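# Carry tube rack through self-closing door to desk

## Task

Move the tube rack off the counter, pass it through the door that swings shut on its own, and set it on the desk. It must finish standing upright with each tube seated all the way down in its hole, and the door must be closed at the end. If the rack or any tube touches the floor, the task fails. Either robot alone or both together may do the work. At the end, open the gripper(s) and back the robot(s) away. If any robot topples or is left leaning, the task fails.

## Robot and tools

Robots: two identical Hello Robot Stretch 4 units, r1 and r2. Each has an omni-wheel base, a mast carrying a lift, an arm that telescopes forward, a three-joint wrist (yaw, pitch, roll) and a two-finger gripper. Each robot is about 1.6 m tall, and its base rim lies within 0.23 m of the base origin. Cameras per robot: r1_head_camera, r1_head_left_camera, r1_head_right_camera, r1_wrist_camera, and the same four names for r2. Occasionally a loose object gets a small shove from outside.

Frames: the base frame sits on the floor under the base centre, with x ahead, y to the left and z up. hand_pose is reported in this frame as a fixed point between the open fingertips, and the printed value may be slightly wrong. With all wrist joints at 0, the hand axes line up with the base axes. The odometry frame is wherever the base frame was when the scene began. Each robot reports only in its own frames, so judge where one robot is relative to the other from images, lidar_m and wrist_depth_mm.

execute_actions(actions, cameras): actions is a list holding one action, or an empty list to just get state and images. The action is an object keyed by "r1" and/or "r2". Under each key you can give "base", "joints", "pace" and "contact_limits", or "end_of_arm" on its own. Every motion in the action starts at the same moment.
- base: exactly one relative move, measured from where the base last reported itself. translate_m is metres straight ahead (positive) or back, from -2 to 2. strafe_m is metres sideways, positive to the left, from -2 to 2. rotate_rad is radians of on-the-spot turning, positive counter-clockwise seen from above, from -3.2 to 3.2.
- joints: absolute targets, one number per named joint. lift_m runs 0 to 1.2 m. arm_m is the extension, 0 to 0.55 m. wrist_yaw_rad runs -1.134 to 4.276 (0 points ahead, positive turns left, 3.14 folds back; above 3.4 the arm may block). wrist_pitch_rad runs -1.117 to 4.259 (0 level, 1.57 pointing down). wrist_roll_rad runs -1.117 to 4.259 (0 puts the fingers level; positive turns clockwise seen from behind the hand). gripper_m is the fingertip gap in metres, -0.038 to 0.141; values under 0 squeeze the tips together. A joint target past its range is clipped and the result says so. Any other bad value or unknown key rejects the whole call, and nothing moves.
- pace: "slow", "default", "fast" or "max". This gives base speeds up to 0.1, 0.3, 0.4 or 0.6 m/s and turn rates up to 1, 2, 3 or 4 rad/s. When lift_m is above 0.2, a raised lift lowers those caps, down to 0.3 m/s and 1 rad/s at 1.2.
- contact_limits: {"arm_m": value}, from 0 (stops at the lightest touch) to 0.75 (pushes hardest). If you leave it out, 0.5 is used.
- end_of_arm: "enable_torque" restarts any wrist or gripper motor that has shut itself off.
A robot, base or joint that you leave out of an action may still be driving toward an earlier target. cameras is a list of camera names, or "all". Leaving it out or passing null also gives all cameras, and [] gives none.

wait(seconds): 0 to 10 s with no new command, then the same report as an empty action. zoom_image(camera, region): region is [x0, y0, x1, y1] in pixels of that camera's latest full image, measured from the top-left corner, at most 504x504. finished_scene(scene): ends the current scene for good and reports success. Call it only once the goal holds and will stay that way.

Result lines: base_status and joint_status tell how each commanded motion ended. done: for the base, the wheels turned the commanded amount, even if they slipped. off_target: the part came to rest short of its target and may still be pushing. contact_stop_at_<key>: the part hit something; the lift, arm or wheels go slack, so the lift may sag under a load and the base may drift. limit_stop_at_<name>, including tilt (a lean over 6 degrees) and own_body (the arm or wrist was about to strike the robot itself). torque_fault: a wrist or gripper motor has gone limp until you send enable_torque. on_its_own covers things you did not command; there, held at shows the target a joint holds, not its actual position. After a stop, the part drops its old target and holds again once you next move it. Own-body stops happen most often with the pitch below -0.2 and the roll below -0.4 or above 4. A quick way to unfold at the start is lift_m 0.4 together with wrist_yaw_rad 0. lidar_m gives 12 ranges in metres, one per 30-degree sector: the first points straight ahead and the rest go counter-clockwise (4th left, 7th behind, 10th right). A "-" means nothing was seen or something is closer than 0.25 m. The lidar covers heights from about 0.15 m up to the robot's height, sees table tops and the other robot, and can miss glass, thin legs and things behind. wrist_depth_mm is a 7x7 grid of depths from 100 to 2000 mm, starting top left. base_odometry counts wheel turns, so slip shows up as travel. If turned_by_wheels and turned_by_imu differ by more than about 0.1 rad, the base probably collided or slipped. base_tilt is in degrees, positive for leaning forward or right, with a fixed bias of up to about 1.5 degrees. motor_effort is a percentage, positive toward higher joint values, with the peak in brackets. For wheel_0 to wheel_2, positive means turning right. A load in a level gripper moves the pitch effort away from 0.

Gripping: command a gap narrower than the object. Going narrower squeezes harder and pulls the object inward, and opening pushes it back out. A firm grip at gripper_m of 0 or more shows as a change in gripper effort, but the gap reading and done cannot confirm a hold. If the fingertips jam on a surface underneath, raise the lift.

Avoid: pressing the two robots together. No line reports robot-to-robot contact, and driving on even a few mm after touching counts as a hard press. The two bases can travel up to about 3 cm apart from each other per metre, so a load carried by both strains both hands and can topple a robot. Do not turn or drive with over 1 kg held and arm_m above 0.2, especially at fast or max. Do not push or pull hard with the gripper high or at a high contact limit. Do not hold over about 2 kg in a level gripper, since that causes a torque fault. Avoid dropping, slamming or hitting anything hard. The robots keep holding your last command while you think.

Each tool is called after "Call:" by a JSON object that holds its "fn" and its "kwargs", one argument or row to a line.

## Session

Call:
{"fn": "execute_actions", "kwargs": {
  "actions": []
}}

Scene clock: 0.00 s.
r1.base_odometry: x=+0.000 y=+0.000 heading=+0.000 (m, m, rad; r1's odometry frame)
r1.turned_by_wheels: +0.000 (rad since the last result)
r1.turned_by_imu: +0.000 (rad since the last result)
r1.base_tilt: forward=+0.4 right=-0.1 (deg)
r1.lidar_m: 0.82 0.81 0.94 0.81 0.77 0.87 1.44 1.71 1.98 1.21 1.21 1.03
r1.base_status: not commanded
r1.joint_positions: lift_m=+0.301 arm_m=+0.001 wrist_yaw_rad=+3.210 wrist_pitch_rad=-0.015 wrist_roll_rad=+0.006 gripper_m=+0.057
r1.joint_status: not commanded
r1.motor_effort: lift_m=+19 arm_m=+0 wrist_yaw_rad=-1 wrist_pitch_rad=-5 wrist_roll_rad=-2 gripper_m=-4 wheel_0=+0 wheel_1=+0 wheel_2=+0 (%)
r1.hand_pose: x=-0.1221 y=+0.0674 z=+0.4833 quat_wxyz=(-0.034, +0.007, +0.003, +0.999) (m; r1's base frame)
r1.wrist_depth_mm: - - 135 1983 1464 991 768 / - - 135 - 1537 991 778 / - 106 135 1983 1537 1025 798 / - 129 147 - 1537 1060 798 / 187 1808 1863 - 1464 1042 798 / 193 1708 201 1537 199 991 798 / 195 1078 1098 - 1160 931 798
r2.base_odometry: x=+0.000 y=+0.000 heading=+0.000 (m, m, rad; r2's odometry frame)
r2.turned_by_wheels: +0.000 (rad since the last result)
r2.turned_by_imu: +0.000 (rad since the last result)
r2.base_tilt: forward=+0.6 right=+0.1 (deg)
r2.lidar_m: 1.10 0.86 0.88 1.02 0.91 0.90 1.00 1.19 1.21 2.06 1.70 1.68
r2.base_status: not commanded
r2.joint_positions: lift_m=+0.247 arm_m=-0.002 wrist_yaw_rad=+3.189 wrist_pitch_rad=-0.004 wrist_roll_rad=-0.018 gripper_m=+0.057
r2.joint_status: not commanded
r2.motor_effort: lift_m=+21 arm_m=-1 wrist_yaw_rad=+0 wrist_pitch_rad=-9 wrist_roll_rad=+1 gripper_m=-6 wheel_0=+1 wheel_1=-1 wheel_2=+0 (%)
r2.hand_pose: x=-0.1230 y=+0.0735 z=+0.4264 quat_wxyz=(-0.024, +0.002, -0.009, +1.000) (m; r2's base frame)
r2.wrist_depth_mm: - 135 1397 1255 1025 878 778 / - 114 137 1255 1042 891 788 / - 117 147 1281 1025 891 788 / - 136 219 1255 1060 904 788 / 216 - 1576 1281 1025 891 788 / 1366 1618 193 1255 195 904 788 / 609 1008 1118 107 991 854 778
pictures: r1_head_camera, r1_head_left_camera, r1_head_right_camera, r1_wrist_camera, r2_head_camera, r2_head_left_camera, r2_head_right_camera, r2_wrist_camera
Images, in order (width x height): r1_head_camera 420x560, r1_head_left_camera 420x672, r1_head_right_camera 420x672, r1_wrist_camera 616x392, r2_head_camera 420x560, r2_head_left_camera 420x672, r2_head_right_camera 420x672, r2_wrist_camera 616x392.

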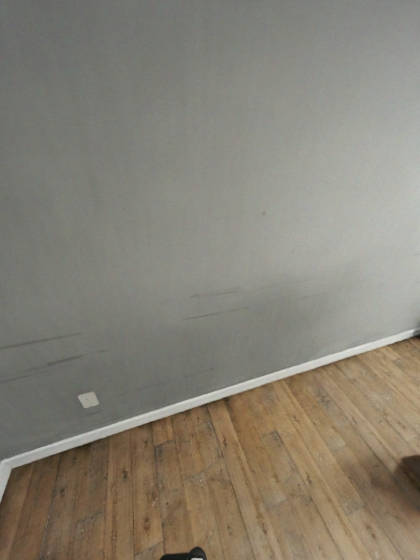

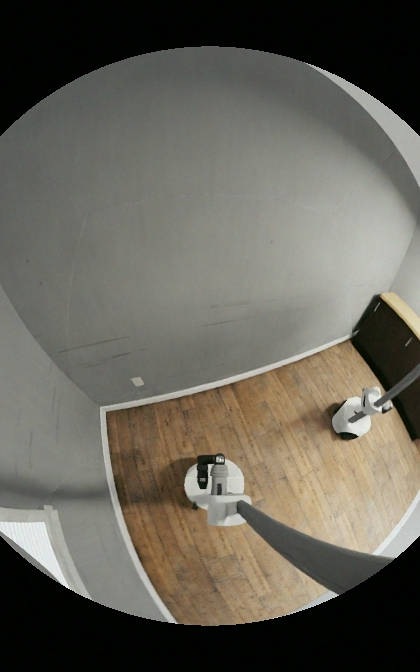

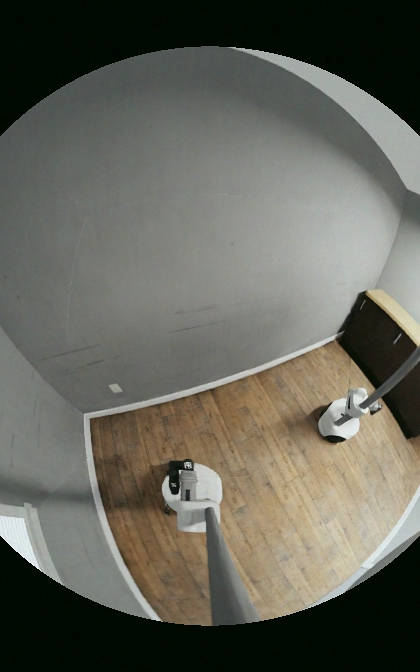

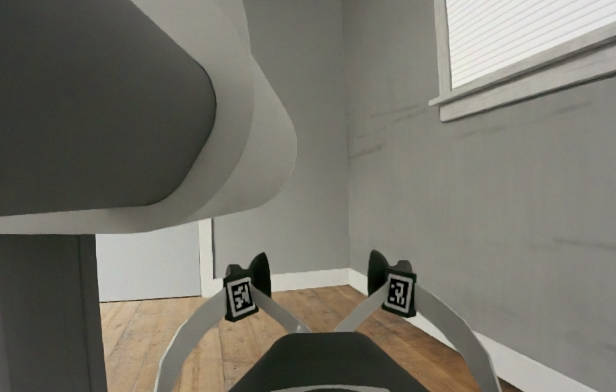

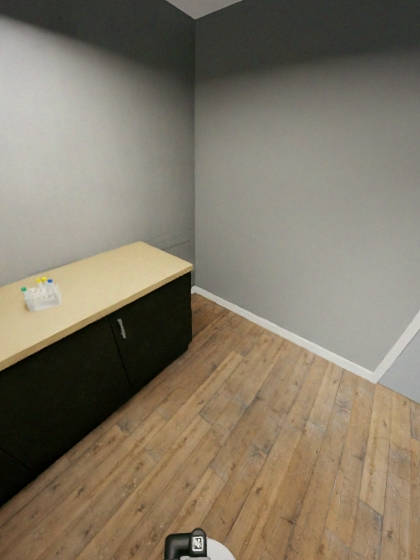

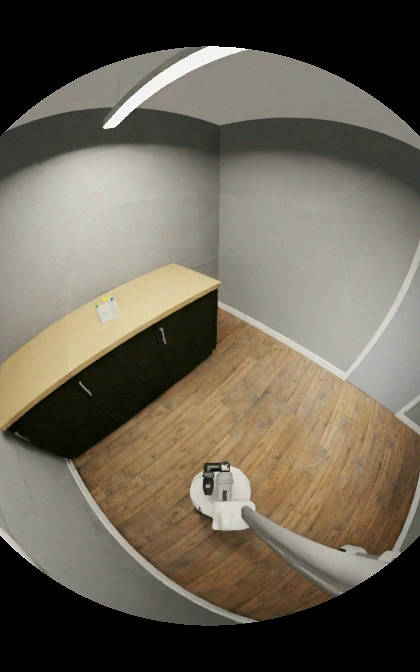

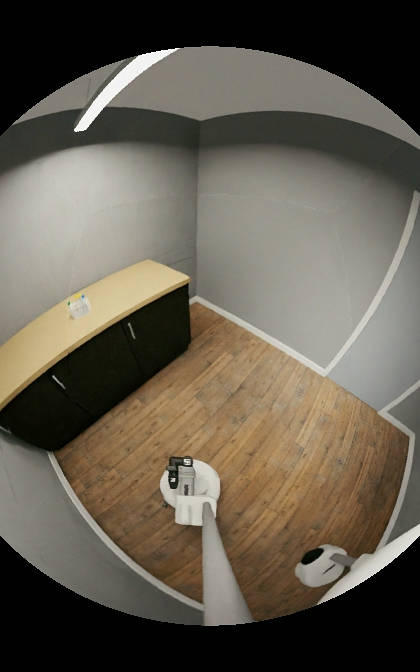

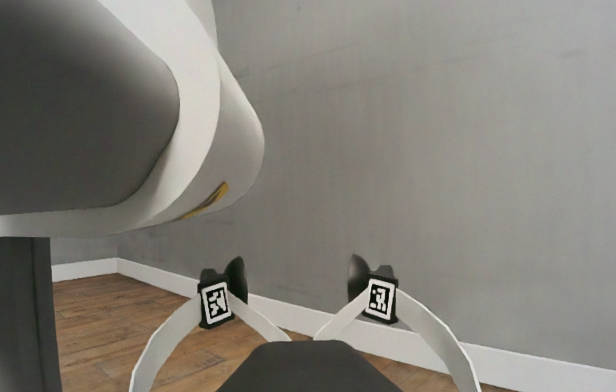

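Call:
{"fn": "execute_actions", "kwargs": {
  "actions": [
    {"r1":{"base":{"rotate_rad":-2.79},"joints":{"lift_m":0.8,"wrist_yaw_rad":0}},"r2":{"base":{"rotate_rad":0.85},"joints":{"lift_m":0.9,"wrist_yaw_rad":0,"gripper_m":0.14}}}
  ],
  "cameras": ["r1_head_camera","r1_wrist_camera","r2_head_camera","r2_wrist_camera"]
}}

Scene clock: 6.40 s.
r1.base_odometry: x=+0.000 y=+0.000 heading=-2.790 (m, m, rad; r1's odometry frame)
r1.turned_by_wheels: -2.790 (rad since the last result)
r1.turned_by_imu: -2.828 (rad since the last result)
r1.base_tilt: forward=+0.4 right=-0.1 (deg)
r1.lidar_m: 1.72 1.86 2.41 1.21 1.17 0.86 0.82 0.85 0.82 0.75 0.81 1.07
r1.base_status: done
r1.joint_positions: lift_m=+0.800 arm_m=+0.001 wrist_yaw_rad=+0.000 wrist_pitch_rad=-0.015 wrist_roll_rad=+0.006 gripper_m=+0.057
r1.joint_status: all done
r1.motor_effort: lift_m=+22(25) arm_m=+0(0) wrist_yaw_rad=-2(4) wrist_pitch_rad=-5(6) wrist_roll_rad=-4(1) gripper_m=-4(4) wheel_0=+1(7) wheel_1=+1(6) wheel_2=+0(5) (%)
r1.hand_pose: x=+0.4601 y=-0.0874 z=+0.9823 quat_wxyz=(+1.000, +0.003, -0.008, +0.000) (m; r1's base frame)
r1.wrist_depth_mm: 1576 1618 1618 1576 1576 1397 976 / 1576 1576 1576 1618 1618 1430 991 / 1576 1576 1618 1618 1618 1430 1008 / 1576 1576 1618 1618 1576 1464 1008 / 1576 1576 1618 1618 1576 1499 1008 / 1618 1576 202 1618 199 1366 1008 / 1618 1576 1618 - 1618 1281 991
r2.base_odometry: x=+0.000 y=+0.000 heading=+0.849 (m, m, rad; r2's odometry frame)
r2.turned_by_wheels: +0.849 (rad since the last result)
r2.turned_by_imu: +0.837 (rad since the last result)
r2.base_tilt: forward=+0.5 right=+0.0 (deg)
r2.lidar_m: 0.89 0.90 0.95 0.89 0.96 1.32 1.22 2.29 1.76 1.70 1.27 0.92
r2.base_status: done
r2.joint_positions: lift_m=+0.900 arm_m=-0.002 wrist_yaw_rad=+0.000 wrist_pitch_rad=-0.004 wrist_roll_rad=-0.018 gripper_m=+0.140
r2.joint_status: all done
r2.motor_effort: lift_m=+24(29) arm_m=+0(0) wrist_yaw_rad=-1(2) wrist_pitch_rad=-7(8) wrist_roll_rad=+1(1) gripper_m=-4(3) wheel_0=-4(8) wheel_1=-2(8) wheel_2=-2(9) (%)
r2.hand_pose: x=+0.4579 y=-0.0873 z=+1.0790 quat_wxyz=(+1.000, -0.009, -0.002, +0.000) (m; r2's base frame)
r2.wrist_depth_mm: 1281 1308 1308 1336 1336 1397 1397 / 1281 1308 1336 1366 1336 1397 1397 / 1281 1308 1336 1336 1336 1397 1430 / 1281 1281 1308 1366 1366 1366 1430 / 1255 1308 1308 1138 1366 1281 1308 / 683 211 676 707 699 707 741 / 683 691 707 107 715 723 732
pictures: r1_head_camera, r1_wrist_camera, r2_head_camera, r2_wrist_camera
Images, in order (width x height): r1_head_camera 420x560, r1_wrist_camera 616x392, r2_head_camera 420x560, r2_wrist_camera 616x392.

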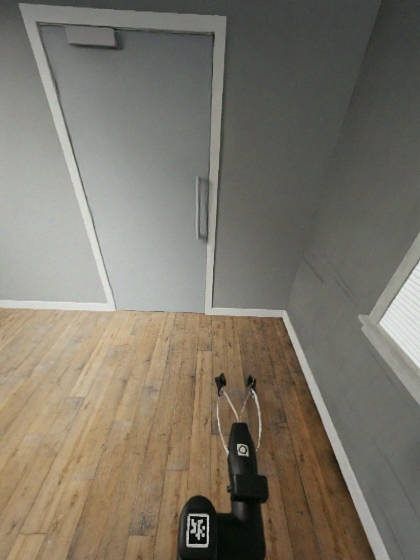

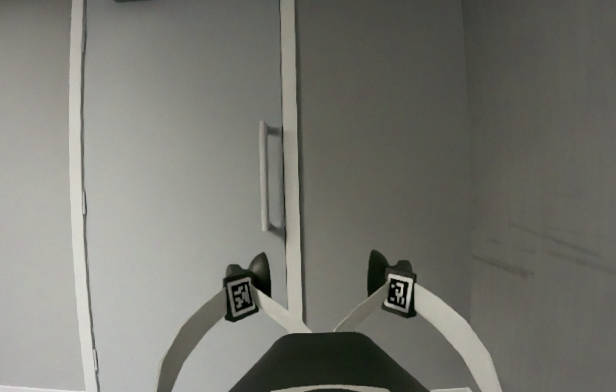

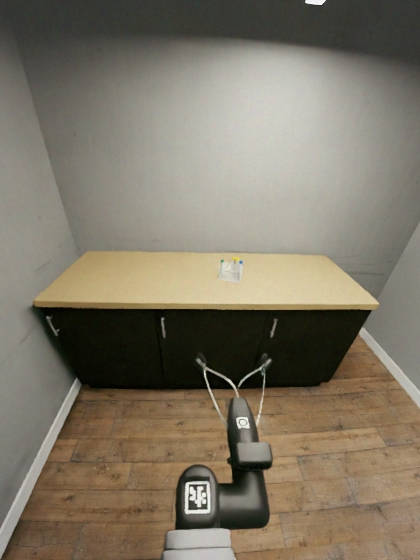

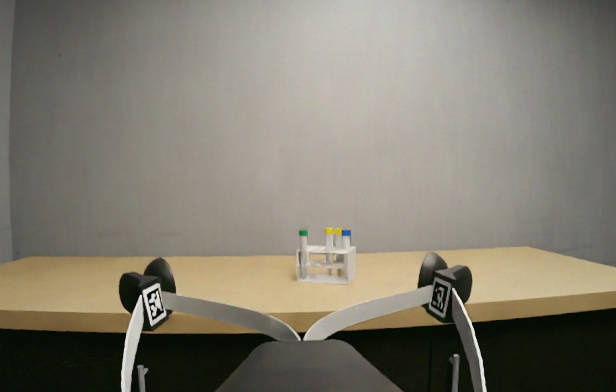

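Call:
{"fn": "execute_actions", "kwargs": {
  "actions": [
    {"r1":{"base":{"strafe_m":0.18},"joints":{"gripper_m":0.12,"lift_m":0.85,"arm_m":0.3}},"r2":{"base":{"translate_m":0.5},"joints":{"wrist_pitch_rad":0.4,"lift_m":1.0}}}
  ],
  "cameras": []
}}

Call:
{"fn": "execute_actions", "kwargs": {
  "actions": [
    {"r1":{"base":{"translate_m":0.75}},"r2":{"base":{"strafe_m":-0.05}}}
  ],
  "cameras": ["r1_wrist_camera","r2_head_camera","r2_wrist_camera"]
}}

Scene clock: 13.77 s.
r1.base_odometry: x=+0.062 y=-0.169 heading=-2.790 (m, m, rad; r1's odometry frame)
r1.turned_by_wheels: +0.000 (rad since the last result)
r1.turned_by_imu: +0.001 (rad since the last result)
r1.base_tilt: forward=+0.4 right=-0.1 (deg)
r1.lidar_m: 1.71 1.85 2.25 1.53 1.19 0.86 0.82 0.86 1.00 0.94 0.98 1.41
r1.base_status: done
r1.joint_positions: lift_m=+0.850 arm_m=+0.299 wrist_yaw_rad=+0.000 wrist_pitch_rad=-0.015 wrist_roll_rad=+0.006 gripper_m=+0.120
r1.joint_status: all done
r1.motor_effort: lift_m=+23(22) arm_m=+6(6) wrist_yaw_rad=-1(3) wrist_pitch_rad=-5(6) wrist_roll_rad=-1(2) gripper_m=-1(0) wheel_0=+2(4) wheel_1=+0(9) wheel_2=+1(2) (%)
r1.hand_pose: x=+0.7583 y=-0.0874 z=+1.0323 quat_wxyz=(+1.000, +0.003, -0.008, +0.000) (m; r1's base frame)
r1.wrist_depth_mm: 1281 1281 1281 1281 1281 1281 1229 / 1281 1281 1281 1281 1281 1281 1229 / 1281 1281 1281 1255 1281 1281 1255 / 1281 1308 1308 1255 1281 1281 1255 / 1308 1281 1281 1281 1281 1281 1255 / 1308 1308 1281 1281 1308 1308 1255 / 1281 1308 1281 - 1308 1308 1255
r2.base_odometry: x=+0.330 y=+0.376 heading=+0.850 (m, m, rad; r2's odometry frame)
r2.turned_by_wheels: +0.000 (rad since the last result)
r2.turned_by_imu: -0.001 (rad since the last result)
r2.base_tilt: forward=+0.6 right=-0.1 (deg)
r2.lidar_m: 0.39 0.40 0.55 0.91 0.95 1.30 1.54 2.46 1.78 1.69 0.57 0.40
r2.base_status: done
r2.joint_positions: lift_m=+1.000 arm_m=-0.002 wrist_yaw_rad=+0.000 wrist_pitch_rad=+0.402 wrist_roll_rad=-0.018 gripper_m=+0.140
r2.joint_status: all done
r2.motor_effort: lift_m=+24(24) arm_m=-1(0) wrist_yaw_rad=+0(0) wrist_pitch_rad=-6(7) wrist_roll_rad=+1(1) gripper_m=-2(0) wheel_0=+2(8) wheel_1=+0(10) wheel_2=+2(10) (%)
r2.hand_pose: x=+0.4349 y=-0.0874 z=+1.0652 quat_wxyz=(+0.980, -0.009, +0.200, +0.002) (m; r2's base frame)
r2.wrist_depth_mm: 707 723 732 732 750 759 778 / 732 741 768 778 788 798 809 / 798 798 820 831 842 866 866 / 723 723 723 723 640 723 723 / 530 535 544 500 466 539 530 / 418 211 397 430 399 404 427 / 355 349 366 107 366 349 359
pictures: none
No camera images: the call's "cameras" was empty. Leave "cameras" out to get every camera's image.

Scene clock: 17.77 s.
r1.base_odometry: x=-0.642 y=-0.428 heading=-2.790 (m, m, rad; r1's odometry frame)
r1.turned_by_wheels: +0.000 (rad since the last result)
r1.turned_by_imu: -0.002 (rad since the last result)
r1.base_tilt: forward=+0.4 right=-0.1 (deg)
r1.lidar_m: 0.93 1.08 1.48 1.72 1.63 1.64 1.57 1.39 0.99 0.93 1.03 1.07
r1.base_status: done
r1.joint_positions: lift_m=+0.850 arm_m=+0.299 wrist_yaw_rad=+0.000 wrist_pitch_rad=-0.015 wrist_roll_rad=+0.006 gripper_m=+0.120
r1.joint_status: not commanded
r1.motor_effort: lift_m=+22(23) arm_m=+6(6) wrist_yaw_rad=-2(3) wrist_pitch_rad=-7(3) wrist_roll_rad=-2(2) gripper_m=-1(1) wheel_0=+1(5) wheel_1=-1(6) wheel_2=+0(9) (%)
r1.hand_pose: x=+0.7583 y=-0.0874 z=+1.0324 quat_wxyz=(+1.000, +0.003, -0.008, +0.000) (m; r1's base frame)
r1.wrist_depth_mm: 508 508 508 508 500 504 508 / 508 512 512 512 508 508 508 / 512 508 512 508 512 508 508 / 512 512 512 512 512 508 517 / 512 512 512 517 500 517 512 / 517 512 512 508 500 517 512 / 517 512 517 - 517 512 521
r2.base_odometry: x=+0.368 y=+0.343 heading=+0.850 (m, m, rad; r2's odometry frame)
r2.turned_by_wheels: +0.000 (rad since the last result)
r2.turned_by_imu: -0.001 (rad since the last result)
r2.base_tilt: forward=+0.6 right=+0.0 (deg)
r2.lidar_m: 0.38 0.38 0.56 0.96 1.00 1.36 1.74 1.63 1.73 1.62 0.53 0.40
r2.base_status: done
r2.joint_positions: lift_m=+1.000 arm_m=-0.002 wrist_yaw_rad=+0.000 wrist_pitch_rad=+0.402 wrist_roll_rad=-0.018 gripper_m=+0.140
r2.joint_status: not commanded
r2.motor_effort: lift_m=+24(24) arm_m=-1(1) wrist_yaw_rad=+0(0) wrist_pitch_rad=-7(6) wrist_roll_rad=+2(2) gripper_m=+0(0) wheel_0=+1(10) wheel_1=+0(9) wheel_2=+1(1) (%)
r2.hand_pose: x=+0.4349 y=-0.0874 z=+1.0652 quat_wxyz=(+0.980, -0.009, +0.200, +0.002) (m; r2's base frame)
r2.wrist_depth_mm: 699 707 741 741 759 750 759 / 741 759 768 778 798 788 809 / 788 798 820 831 842 866 854 / 723 715 723 676 732 723 723 / 525 530 539 459 512 535 535 / 421 211 397 436 397 404 421 / 355 349 366 107 368 351 357
pictures: r1_wrist_camera, r2_head_camera, r2_wrist_camera
Images, in order (width x height): r1_wrist_camera 616x392, r2_head_camera 420x560, r2_wrist_camera 616x392.

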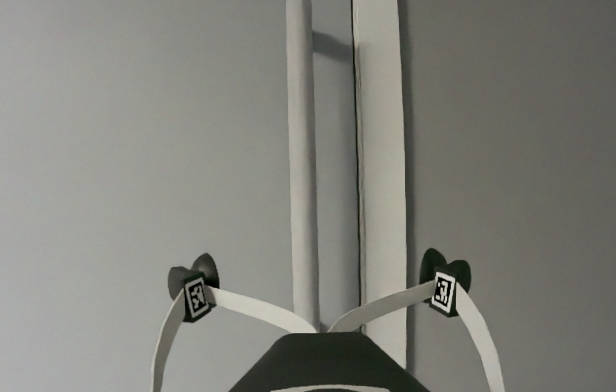

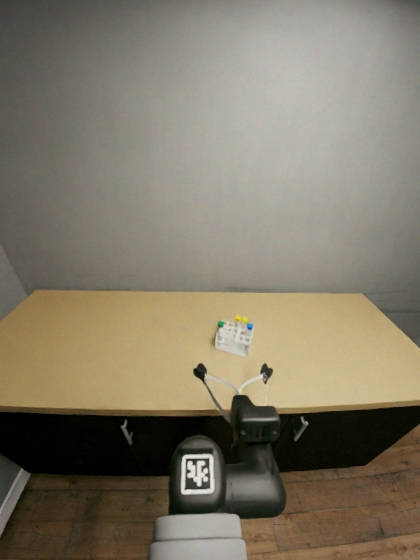

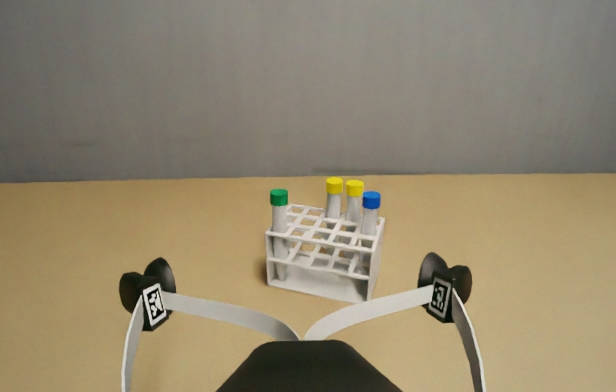

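Call:
{"fn": "execute_actions", "kwargs": {
  "actions": [
    {"r1":{"base":{"strafe_m":0.015},"joints":{"arm_m":0.5}},"r2":{"base":{"rotate_rad":-0.3},"joints":{"wrist_pitch_rad":0.1,"gripper_m":0.141}}}
  ],
  "cameras": ["r1_wrist_camera"]
}}

Call:
{"fn": "execute_actions", "kwargs": {
  "actions": [
    {"r1":{"joints":{"gripper_m":0.0}},"r2":{"base":{"strafe_m":0.175},"joints":{"lift_m":0.82}}}
  ],
  "cameras": ["r1_wrist_camera","r1_head_camera","r2_head_camera","r2_wrist_camera"]
}}

Scene clock: 24.90 s.
r1.base_odometry: x=-0.637 y=-0.442 heading=-2.790 (m, m, rad; r1's odometry frame)
r1.turned_by_wheels: +0.000 (rad since the last result)
r1.turned_by_imu: +0.000 (rad since the last result)
r1.base_tilt: forward=+0.4 right=-0.1 (deg)
r1.lidar_m: 0.95 1.06 1.49 1.71 1.62 1.64 1.58 1.45 1.00 0.95 1.03 1.08
r1.base_status: done
r1.joint_positions: lift_m=+0.850 arm_m=+0.499 wrist_yaw_rad=+0.000 wrist_pitch_rad=-0.015 wrist_roll_rad=+0.006 gripper_m=+0.120
r1.joint_status: all done
r1.motor_effort: lift_m=+22(22) arm_m=+6(7) wrist_yaw_rad=-2(0) wrist_pitch_rad=-8(5) wrist_roll_rad=-4(2) gripper_m=-1(1) wheel_0=+0(11) wheel_1=+0(7) wheel_2=-1(4) (%)
r1.hand_pose: x=+0.9583 y=-0.0874 z=+1.0324 quat_wxyz=(+1.000, +0.003, -0.008, +0.000) (m; r1's base frame)
r1.wrist_depth_mm: 306 307 307 235 307 306 306 / 306 307 307 237 307 306 307 / 307 309 309 309 307 307 307 / 307 309 310 309 309 296 309 / 309 309 310 237 310 297 309 / 310 312 312 229 298 298 310 / 312 314 310 - 298 298 312
r2.base_odometry: x=+0.368 y=+0.343 heading=+0.550 (m, m, rad; r2's odometry frame)
r2.turned_by_wheels: -0.299 (rad since the last result)
r2.turned_by_imu: -0.296 (rad since the last result)
r2.base_tilt: forward=+0.6 right=+0.1 (deg)
r2.lidar_m: 0.39 0.37 0.46 0.78 0.94 1.09 1.85 1.61 1.91 1.63 0.90 0.44
r2.base_status: done
r2.joint_positions: lift_m=+1.000 arm_m=-0.002 wrist_yaw_rad=+0.000 wrist_pitch_rad=+0.103 wrist_roll_rad=-0.018 gripper_m=+0.141
r2.joint_status: all done
r2.motor_effort: lift_m=+23(24) arm_m=-1(1) wrist_yaw_rad=+1(0) wrist_pitch_rad=-9(13) wrist_roll_rad=+1(2) gripper_m=+2(5) wheel_0=+4(8) wheel_1=+1(4) wheel_2=+2(7) (%)
r2.hand_pose: x=+0.4564 y=-0.0874 z=+1.1484 quat_wxyz=(+0.999, -0.009, +0.051, +0.000) (m; r2's base frame)
r2.wrist_depth_mm: 691 732 798 878 960 1078 1205 / 691 750 820 891 976 1078 1205 / 715 768 831 904 991 1118 1229 / 723 778 842 931 1008 1138 1281 / 723 778 866 931 1008 1160 1336 / 732 210 654 750 654 676 715 / 549 459 459 107 574 539 549
pictures: r1_wrist_camera
Images, in order (width x height): r1_wrist_camera 616x392.

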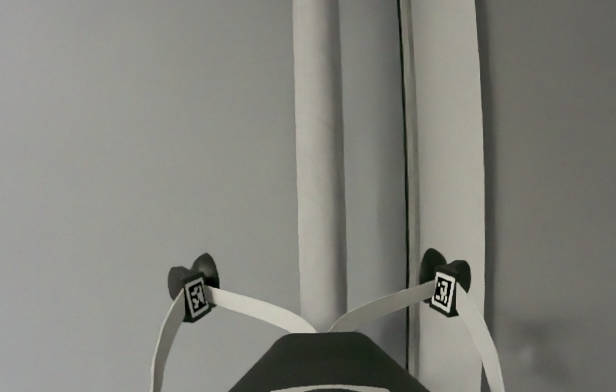

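Scene clock: 26.97 s.
r1.base_odometry: x=-0.637 y=-0.442 heading=-2.790 (m, m, rad; r1's odometry frame)
r1.turned_by_wheels: +0.000 (rad since the last result)
r1.turned_by_imu: +0.000 (rad since the last result)
r1.base_tilt: forward=+0.4 right=-0.1 (deg)
r1.lidar_m: 0.96 1.07 1.48 2.10 1.72 1.67 1.57 1.44 1.00 0.94 1.04 1.06
r1.base_status: not commanded
r1.joint_positions: lift_m=+0.850 arm_m=+0.499 wrist_yaw_rad=-0.001 wrist_pitch_rad=-0.015 wrist_roll_rad=+0.006 gripper_m=+0.000
r1.joint_status: all done
r1.motor_effort: lift_m=+22(22) arm_m=+4(6) wrist_yaw_rad=+0(5) wrist_pitch_rad=-8(7) wrist_roll_rad=-2(1) gripper_m=-17(15) wheel_0=-1(1) wheel_1=+0(1) wheel_2=-1(1) (%)
r1.hand_pose: x=+0.9585 y=-0.0876 z=+1.0324 quat_wxyz=(+1.000, +0.003, -0.008, +0.000) (m; r1's base frame)
r1.wrist_depth_mm: 304 306 306 231 306 307 307 / 306 306 307 234 307 306 307 / 307 307 309 236 307 307 307 / 307 309 310 239 310 307 309 / 310 309 309 229 310 309 310 / 310 310 185 228 188 310 312 / 310 310 312 - 298 298 312
r2.base_odometry: x=+0.276 y=+0.492 heading=+0.550 (m, m, rad; r2's odometry frame)
r2.turned_by_wheels: +0.000 (rad since the last result)
r2.turned_by_imu: +0.000 (rad since the last result)
r2.base_tilt: forward=+0.6 right=+0.0 (deg)
r2.lidar_m: 0.33 0.33 0.38 0.67 0.79 0.91 1.52 1.73 1.80 1.80 0.73 0.40
r2.base_status: done
r2.joint_positions: lift_m=+0.820 arm_m=-0.002 wrist_yaw_rad=+0.000 wrist_pitch_rad=+0.103 wrist_roll_rad=-0.018 gripper_m=+0.141
r2.joint_status: all done
r2.motor_effort: lift_m=+17(25) arm_m=+0(1) wrist_yaw_rad=+0(1) wrist_pitch_rad=-9(9) wrist_roll_rad=+1(1) gripper_m=-1(0) wheel_0=-2(10) wheel_1=+1(10) wheel_2=+1(4) (%)
r2.hand_pose: x=+0.4564 y=-0.0874 z=+0.9690 quat_wxyz=(+0.999, -0.009, +0.051, +0.000) (m; r2's base frame)
r2.wrist_depth_mm: 647 691 750 820 891 1008 1138 / 654 707 768 831 904 1025 1138 / 668 715 778 854 931 1042 1160 / 676 732 778 445 931 1008 1160 / 500 504 504 449 449 484 473 / 312 210 283 324 281 289 303 / 240 233 248 107 245 229 -
pictures: r1_head_camera, r1_wrist_camera, r2_head_camera, r2_wrist_camera
Images, in order (width x height): r1_head_camera 420x560, r1_wrist_camera 616x392, r2_head_camera 420x560, r2_wrist_camera 616x392.

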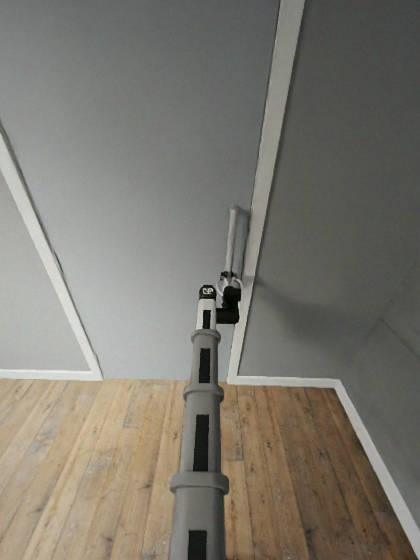

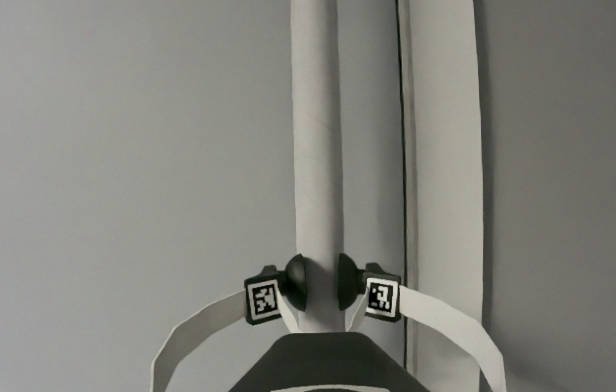

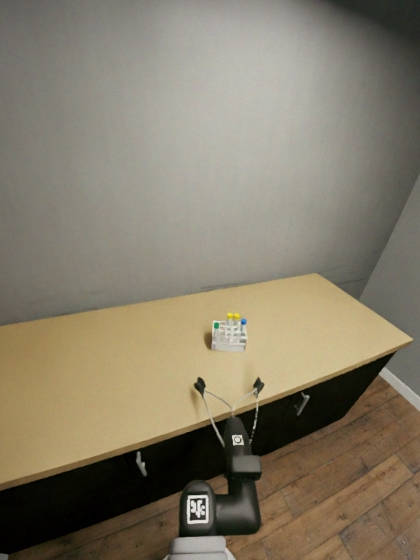

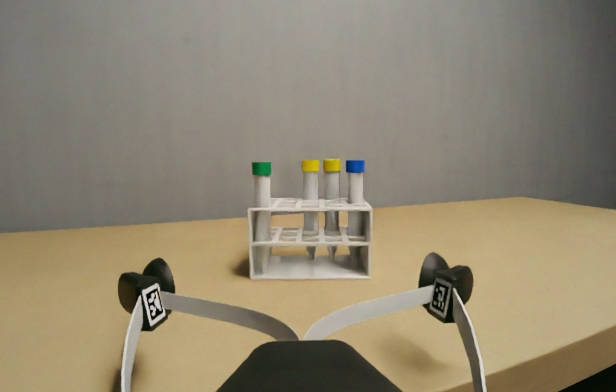

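Call:
{"fn": "execute_actions", "kwargs": {
  "actions": [
    {"r1":{"base":{"strafe_m":0.04},"joints":{"gripper_m":-0.03,"arm_m":0.28},"pace":"slow"},"r2":{"base":{"strafe_m":-0.014},"joints":{"arm_m":0.13}}}
  ],
  "cameras": ["r1_head_camera","r2_wrist_camera"]
}}

Scene clock: 33.37 s.
r1.base_odometry: x=-0.623 y=-0.479 heading=-2.790 (m, m, rad; r1's odometry frame)
r1.turned_by_wheels: +0.000 (rad since the last result)
r1.turned_by_imu: +0.000 (rad since the last result)
r1.base_tilt: forward=+0.4 right=-0.1 (deg)
r1.lidar_m: 0.96 1.09 1.45 2.07 1.69 1.67 1.58 1.48 1.05 0.97 1.08 1.06
r1.base_status: done
r1.joint_positions: lift_m=+0.850 arm_m=+0.281 wrist_yaw_rad=+0.000 wrist_pitch_rad=-0.015 wrist_roll_rad=+0.006 gripper_m=-0.030
r1.joint_status: all done
r1.motor_effort: lift_m=+22(22) arm_m=-6(6) wrist_yaw_rad=+0(21) wrist_pitch_rad=-5(8) wrist_roll_rad=-2(1) gripper_m=-15(18) wheel_0=-1(9) wheel_1=-1(5) wheel_2=-2(7) (%)
r1.hand_pose: x=+0.7405 y=-0.0874 z=+1.0324 quat_wxyz=(+1.000, +0.003, -0.008, +0.000) (m; r1's base frame)
r1.wrist_depth_mm: 525 525 525 525 530 521 521 / 525 525 521 525 517 530 525 / 530 525 530 530 530 530 530 / 530 530 530 530 512 530 530 / 525 530 530 530 517 535 530 / 535 530 530 202 182 530 535 / 539 535 535 - 521 535 535
r2.base_odometry: x=+0.283 y=+0.480 heading=+0.551 (m, m, rad; r2's odometry frame)
r2.turned_by_wheels: +0.000 (rad since the last result)
r2.turned_by_imu: -0.001 (rad since the last result)
r2.base_tilt: forward=+0.6 right=+0.0 (deg)
r2.lidar_m: 0.35 0.35 0.39 0.70 0.79 0.91 1.54 1.67 1.74 1.80 0.76 0.41
r2.base_status: done
r2.joint_positions: lift_m=+0.820 arm_m=+0.129 wrist_yaw_rad=+0.000 wrist_pitch_rad=+0.102 wrist_roll_rad=-0.018 gripper_m=+0.141
r2.joint_status: all done
r2.motor_effort: lift_m=+17(17) arm_m=+6(7) wrist_yaw_rad=+0(1) wrist_pitch_rad=-8(9) wrist_roll_rad=+1(1) gripper_m=+0(4) wheel_0=+3(9) wheel_1=+0(8) wheel_2=+0(2) (%)
r2.hand_pose: x=+0.5869 y=-0.0874 z=+0.9690 quat_wxyz=(+0.999, -0.009, +0.051, +0.000) (m; r2's base frame)
r2.wrist_depth_mm: 544 585 634 691 759 842 946 / 554 597 640 707 778 854 960 / 564 609 654 715 788 878 991 / 569 615 654 332 798 891 976 / 496 500 289 289 290 480 473 / 314 210 270 315 273 286 301 / 237 230 246 107 243 228 -
pictures: r1_head_camera, r2_wrist_camera
Images, in order (width x height): r1_head_camera 420x560, r2_wrist_camera 616x392.

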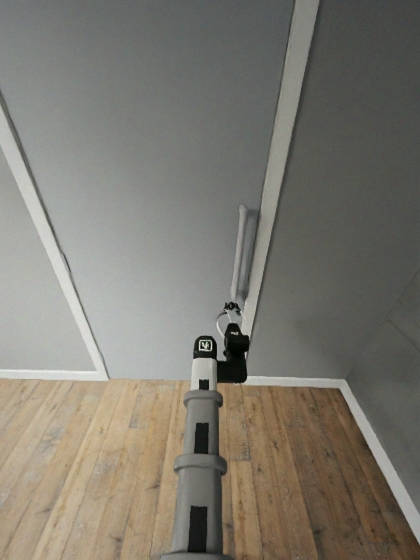

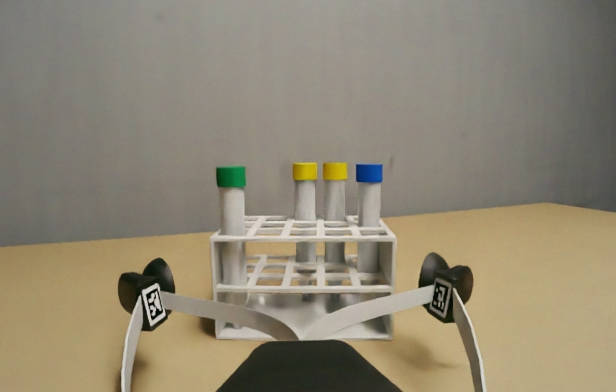

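Call:
{"fn": "execute_actions", "kwargs": {
  "actions": [
    {"r1":{"base":{"strafe_m":-0.04},"joints":{"gripper_m":0.09,"arm_m":0.35}},"r2":{"base":{"strafe_m":-0.005},"joints":{"lift_m":0.83}}}
  ],
  "cameras": []
}}

Call:
{"fn": "execute_actions", "kwargs": {
  "actions": [
    {"r1":{"joints":{"arm_m":0.548}},"r2":{"joints":{"arm_m":0.215},"pace":"slow"}}
  ],
  "cameras": ["r2_wrist_camera"]
}}

Call:
{"fn": "execute_actions", "kwargs": {
  "actions": [
    {"r1":{"joints":{"gripper_m":-0.038}},"r2":{"joints":{"gripper_m":0.07}}}
  ],
  "cameras": ["r1_wrist_camera","r2_wrist_camera"]
}}

Call:
{"fn": "execute_actions", "kwargs": {
  "actions": [
    {"r1":{"joints":{"arm_m":0.4},"pace":"slow"},"r2":{"joints":{"lift_m":0.88},"pace":"slow"}}
  ],
  "cameras": ["r1_wrist_camera","r2_wrist_camera","r2_head_camera"]
}}

Scene clock: 39.43 s.
r1.base_odometry: x=-0.637 y=-0.442 heading=-2.790 (m, m, rad; r1's odometry frame)
r1.turned_by_wheels: +0.000 (rad since the last result)
r1.turned_by_imu: +0.001 (rad since the last result)
r1.base_tilt: forward=+0.4 right=-0.1 (deg)
r1.lidar_m: 0.96 1.05 1.49 2.11 1.74 1.66 1.57 1.43 0.99 0.94 1.05 1.06
r1.base_status: done
r1.joint_positions: lift_m=+0.850 arm_m=+0.349 wrist_yaw_rad=+0.000 wrist_pitch_rad=-0.015 wrist_roll_rad=+0.006 gripper_m=+0.090
r1.joint_status: all done
r1.motor_effort: lift_m=+22(22) arm_m=+6(6) wrist_yaw_rad=-1(1) wrist_pitch_rad=-6(7) wrist_roll_rad=-1(1) gripper_m=-1(19) wheel_0=+0(7) wheel_1=+0(7) wheel_2=-1(5) (%)
r1.hand_pose: x=+0.8083 y=-0.0874 z=+1.0324 quat_wxyz=(+1.000, +0.003, -0.008, +0.000) (m; r1's base frame)
r1.wrist_depth_mm: 459 455 459 459 455 459 459 / 455 455 459 459 445 459 459 / 459 459 459 459 449 459 462 / 462 462 459 462 449 462 459 / 459 459 466 462 452 462 462 / 462 462 215 387 449 462 466 / 466 466 466 - 449 466 462
r2.base_odometry: x=+0.286 y=+0.476 heading=+0.551 (m, m, rad; r2's odometry frame)
r2.turned_by_wheels: +0.000 (rad since the last result)
r2.turned_by_imu: -0.001 (rad since the last result)
r2.base_tilt: forward=+0.6 right=+0.0 (deg)
r2.lidar_m: 0.33 0.32 0.42 0.72 0.81 0.93 1.56 1.71 1.84 1.80 0.76 0.43
r2.base_status: done
r2.joint_positions: lift_m=+0.830 arm_m=+0.129 wrist_yaw_rad=+0.000 wrist_pitch_rad=+0.102 wrist_roll_rad=-0.018 gripper_m=+0.141
r2.joint_status: all done
r2.motor_effort: lift_m=+24(24) arm_m=+6(6) wrist_yaw_rad=+1(1) wrist_pitch_rad=-9(8) wrist_roll_rad=+1(2) gripper_m=-1(4) wheel_0=-2(11) wheel_1=+1(8) wheel_2=+0(1) (%)
r2.hand_pose: x=+0.5869 y=-0.0874 z=+0.9784 quat_wxyz=(+0.999, -0.009, +0.051, +0.000) (m; r2's base frame)
r2.wrist_depth_mm: 554 585 640 699 759 854 946 / 559 591 647 715 778 866 960 / 569 609 661 715 788 891 991 / 574 621 661 707 809 904 976 / 525 535 319 317 436 517 504 / 332 210 270 290 287 306 322 / 254 247 263 107 260 243 -
pictures: none
No camera images: the call's "cameras" was empty. Leave "cameras" out to get every camera's image.

Scene clock: 41.57 s.
r1.base_odometry: x=-0.637 y=-0.442 heading=-2.790 (m, m, rad; r1's odometry frame)
r1.turned_by_wheels: +0.000 (rad since the last result)
r1.turned_by_imu: +0.000 (rad since the last result)
r1.base_tilt: forward=+0.4 right=-0.1 (deg)
r1.lidar_m: 0.96 1.07 1.47 2.11 1.71 1.65 1.59 1.42 0.99 0.94 1.02 1.08
r1.base_status: not commanded
r1.joint_positions: lift_m=+0.850 arm_m=+0.547 wrist_yaw_rad=+0.000 wrist_pitch_rad=-0.015 wrist_roll_rad=+0.006 gripper_m=+0.090
r1.joint_status: all done
r1.motor_effort: lift_m=+22(22) arm_m=+6(7) wrist_yaw_rad=-2(3) wrist_pitch_rad=-6(5) wrist_roll_rad=-1(1) gripper_m=-3(2) wheel_0=+0(0) wheel_1=+0(1) wheel_2=-1(1) (%)
r1.hand_pose: x=+1.0063 y=-0.0874 z=+1.0324 quat_wxyz=(+1.000, +0.003, -0.008, +0.000) (m; r1's base frame)
r1.wrist_depth_mm: 259 258 258 183 258 244 257 / 259 259 259 183 260 246 259 / 259 260 260 182 260 247 260 / 262 260 262 183 262 248 260 / 262 262 260 182 262 248 263 / 262 262 216 181 260 248 263 / 263 264 264 - 263 250 264
r2.base_odometry: x=+0.286 y=+0.476 heading=+0.551 (m, m, rad; r2's odometry frame)
r2.turned_by_wheels: +0.000 (rad since the last result)
r2.turned_by_imu: +0.000 (rad since the last result)
r2.base_tilt: forward=+0.7 right=+0.0 (deg)
r2.lidar_m: 0.34 0.33 0.40 0.70 0.81 0.92 1.56 1.74 1.81 1.80 0.75 0.41
r2.base_status: not commanded
r2.joint_positions: lift_m=+0.830 arm_m=+0.214 wrist_yaw_rad=+0.000 wrist_pitch_rad=+0.102 wrist_roll_rad=-0.018 gripper_m=+0.141
r2.joint_status: all done
r2.motor_effort: lift_m=+24(24) arm_m=+6(4) wrist_yaw_rad=+0(0) wrist_pitch_rad=-8(9) wrist_roll_rad=+2(1) gripper_m=-3(0) wheel_0=-2(2) wheel_1=+1(1) wheel_2=+0(0) (%)
r2.hand_pose: x=+0.6718 y=-0.0874 z=+0.9784 quat_wxyz=(+0.999, -0.009, +0.051, +0.000) (m; r2's base frame)
r2.wrist_depth_mm: 484 521 559 609 676 741 820 / 488 525 569 621 683 759 842 / 496 535 580 634 691 778 866 / 508 544 585 255 707 788 878 / 500 539 253 256 233 512 500 / 330 210 191 231 205 304 324 / 253 246 206 107 229 242 -
pictures: r2_wrist_camera
Images, in order (width x height): r2_wrist_camera 616x392.

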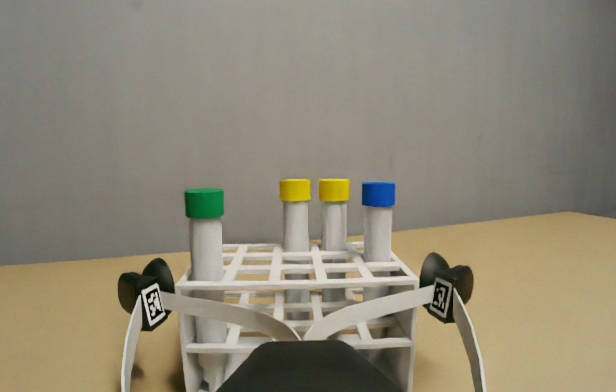

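Scene clock: 43.53 s.
r1.base_odometry: x=-0.637 y=-0.442 heading=-2.788 (m, m, rad; r1's odometry frame)
r1.turned_by_wheels: +0.002 (rad since the last result)
r1.turned_by_imu: -0.021 (rad since the last result)
r1.base_tilt: forward=+0.5 right=-0.1 (deg)
r1.lidar_m: 0.93 1.06 1.42 2.11 1.69 1.68 1.58 1.47 1.01 0.95 1.01 1.08
r1.base_status: not commanded
r1.joint_positions: lift_m=+0.850 arm_m=+0.548 wrist_yaw_rad=+0.016 wrist_pitch_rad=-0.015 wrist_roll_rad=+0.006 gripper_m=-0.037
r1.joint_status: all done
r1.on_its_own: wrist_yaw_rad is at rest, and its effort (-48) is outside its rest range (-13 to +13)
r1.motor_effort: lift_m=+22(22) arm_m=-3(6) wrist_yaw_rad=-48(53) wrist_pitch_rad=-7(10) wrist_roll_rad=+0(3) gripper_m=-25(24) wheel_0=+7(7) wheel_1=+2(2) wheel_2=+15(16) (%)
r1.hand_pose: x=+1.0092 y=-0.0827 z=+1.0322 quat_wxyz=(+1.000, +0.003, -0.007, +0.008) (m; r1's base frame)
r1.wrist_depth_mm: 245 244 243 166 243 239 - / 245 244 244 166 243 238 252 / 246 246 245 166 244 240 252 / 247 246 246 165 245 240 254 / 247 246 246 166 246 241 254 / 249 248 179 166 181 242 255 / 250 248 248 - 246 242 255
r2.base_odometry: x=+0.286 y=+0.476 heading=+0.551 (m, m, rad; r2's odometry frame)
r2.turned_by_wheels: +0.000 (rad since the last result)
r2.turned_by_imu: +0.000 (rad since the last result)
r2.base_tilt: forward=+0.6 right=+0.0 (deg)
r2.lidar_m: 0.32 0.34 0.41 0.69 0.81 0.93 1.53 1.69 1.79 1.76 0.78 0.40
r2.base_status: not commanded
r2.joint_positions: lift_m=+0.830 arm_m=+0.214 wrist_yaw_rad=+0.000 wrist_pitch_rad=+0.103 wrist_roll_rad=-0.018 gripper_m=+0.070
r2.joint_status: all done
r2.motor_effort: lift_m=+24(24) arm_m=+6(6) wrist_yaw_rad=+0(1) wrist_pitch_rad=-10(10) wrist_roll_rad=+1(1) gripper_m=-21(26) wheel_0=-2(3) wheel_1=+1(1) wheel_2=+0(0) (%)
r2.hand_pose: x=+0.6718 y=-0.0874 z=+0.9783 quat_wxyz=(+0.999, -0.009, +0.051, +0.000) (m; r2's base frame)
r2.wrist_depth_mm: 484 517 564 609 661 750 820 / 488 525 569 621 683 759 842 / 492 530 580 640 699 778 854 / 508 544 585 239 683 788 866 / 496 535 201 241 218 508 496 / 330 178 211 243 193 187 320 / 244 244 186 107 194 241 -
pictures: r1_wrist_camera, r2_wrist_camera
Images, in order (width x height): r1_wrist_camera 616x392, r2_wrist_camera 616x392.

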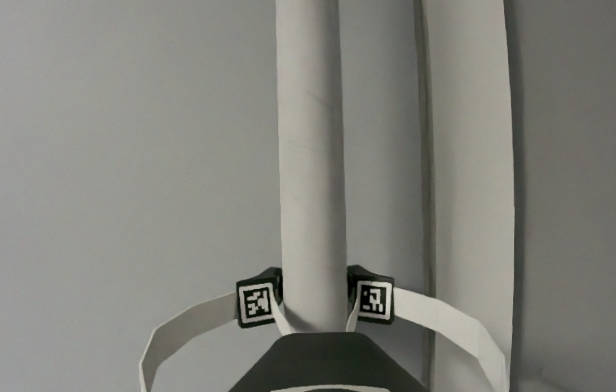

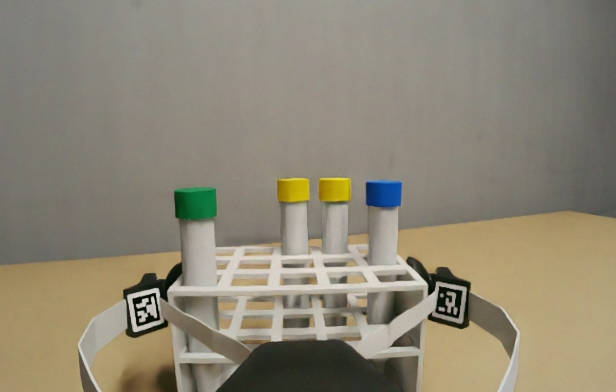

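Scene clock: 46.30 s.
r1.base_odometry: x=-0.637 y=-0.442 heading=-2.786 (m, m, rad; r1's odometry frame)
r1.turned_by_wheels: +0.002 (rad since the last result)
r1.turned_by_imu: +0.008 (rad since the last result)
r1.base_tilt: forward=+0.5 right=-0.1 (deg)
r1.lidar_m: 0.79 0.95 1.45 2.12 1.71 1.66 1.57 1.44 1.03 0.94 1.04 1.07
r1.base_status: not commanded
r1.joint_positions: lift_m=+0.850 arm_m=+0.403 wrist_yaw_rad=+0.029 wrist_pitch_rad=-0.014 wrist_roll_rad=+0.006 gripper_m=-0.037
r1.joint_status: all done
r1.on_its_own: wrist_yaw_rad is at rest, and its effort (-86) is outside its rest range (-13 to +13)
r1.motor_effort: lift_m=+22(22) arm_m=-15(15) wrist_yaw_rad=-86(87) wrist_pitch_rad=-10(10) wrist_roll_rad=-2(1) gripper_m=-26(25) wheel_0=+16(16) wheel_1=+6(6) wheel_2=+25(25) (%)
r1.hand_pose: x=+0.8645 y=-0.0789 z=+1.0321 quat_wxyz=(+1.000, +0.003, -0.007, +0.015) (m; r1's base frame)
r1.wrist_depth_mm: 289 272 256 164 230 387 384 / 290 273 256 163 230 389 384 / 291 274 257 163 231 389 387 / 291 274 258 164 232 389 389 / 294 277 259 165 233 389 392 / 294 277 179 164 181 392 392 / 296 279 263 - 232 382 392
r2.base_odometry: x=+0.286 y=+0.476 heading=+0.551 (m, m, rad; r2's odometry frame)
r2.turned_by_wheels: +0.000 (rad since the last result)
r2.turned_by_imu: +0.000 (rad since the last result)
r2.base_tilt: forward=+0.6 right=-0.1 (deg)
r2.lidar_m: 0.34 0.32 0.40 0.69 0.81 0.94 1.52 1.71 1.78 1.78 0.77 0.43
r2.base_status: not commanded
r2.joint_positions: lift_m=+0.880 arm_m=+0.214 wrist_yaw_rad=+0.000 wrist_pitch_rad=+0.103 wrist_roll_rad=-0.018 gripper_m=+0.070
r2.joint_status: all done
r2.motor_effort: lift_m=+25(25) arm_m=+6(6) wrist_yaw_rad=+0(1) wrist_pitch_rad=-10(11) wrist_roll_rad=+1(2) gripper_m=-25(30) wheel_0=-3(3) wheel_1=+1(1) wheel_2=+0(1) (%)
r2.hand_pose: x=+0.6718 y=-0.0874 z=+1.0282 quat_wxyz=(+0.999, -0.009, +0.052, +0.000) (m; r2's base frame)
r2.wrist_depth_mm: 488 512 559 609 668 759 820 / 492 525 569 621 683 768 842 / 496 535 580 634 691 768 866 / 500 544 585 241 683 798 878 / 512 549 201 240 218 691 668 / 445 178 212 244 193 187 433 / 330 329 186 107 193 325 334
pictures: r1_wrist_camera, r2_head_camera, r2_wrist_camera
Images, in order (width x height): r1_wrist_camera 616x392, r2_head_camera 420x560, r2_wrist_camera 616x392.

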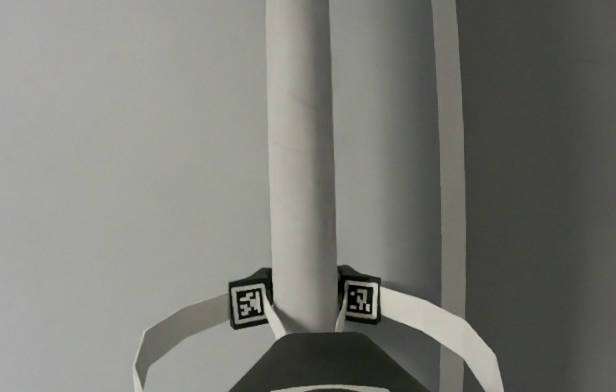

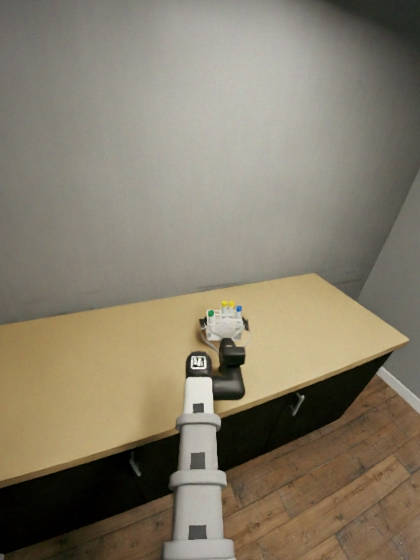

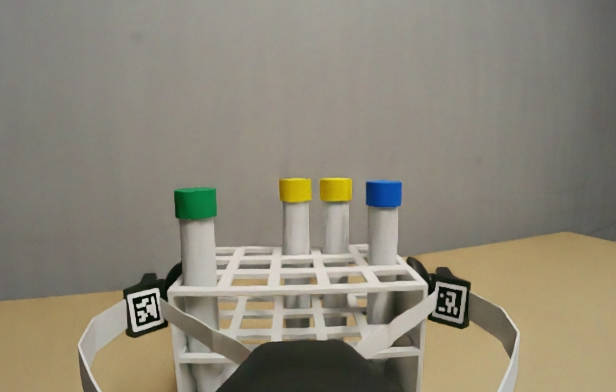

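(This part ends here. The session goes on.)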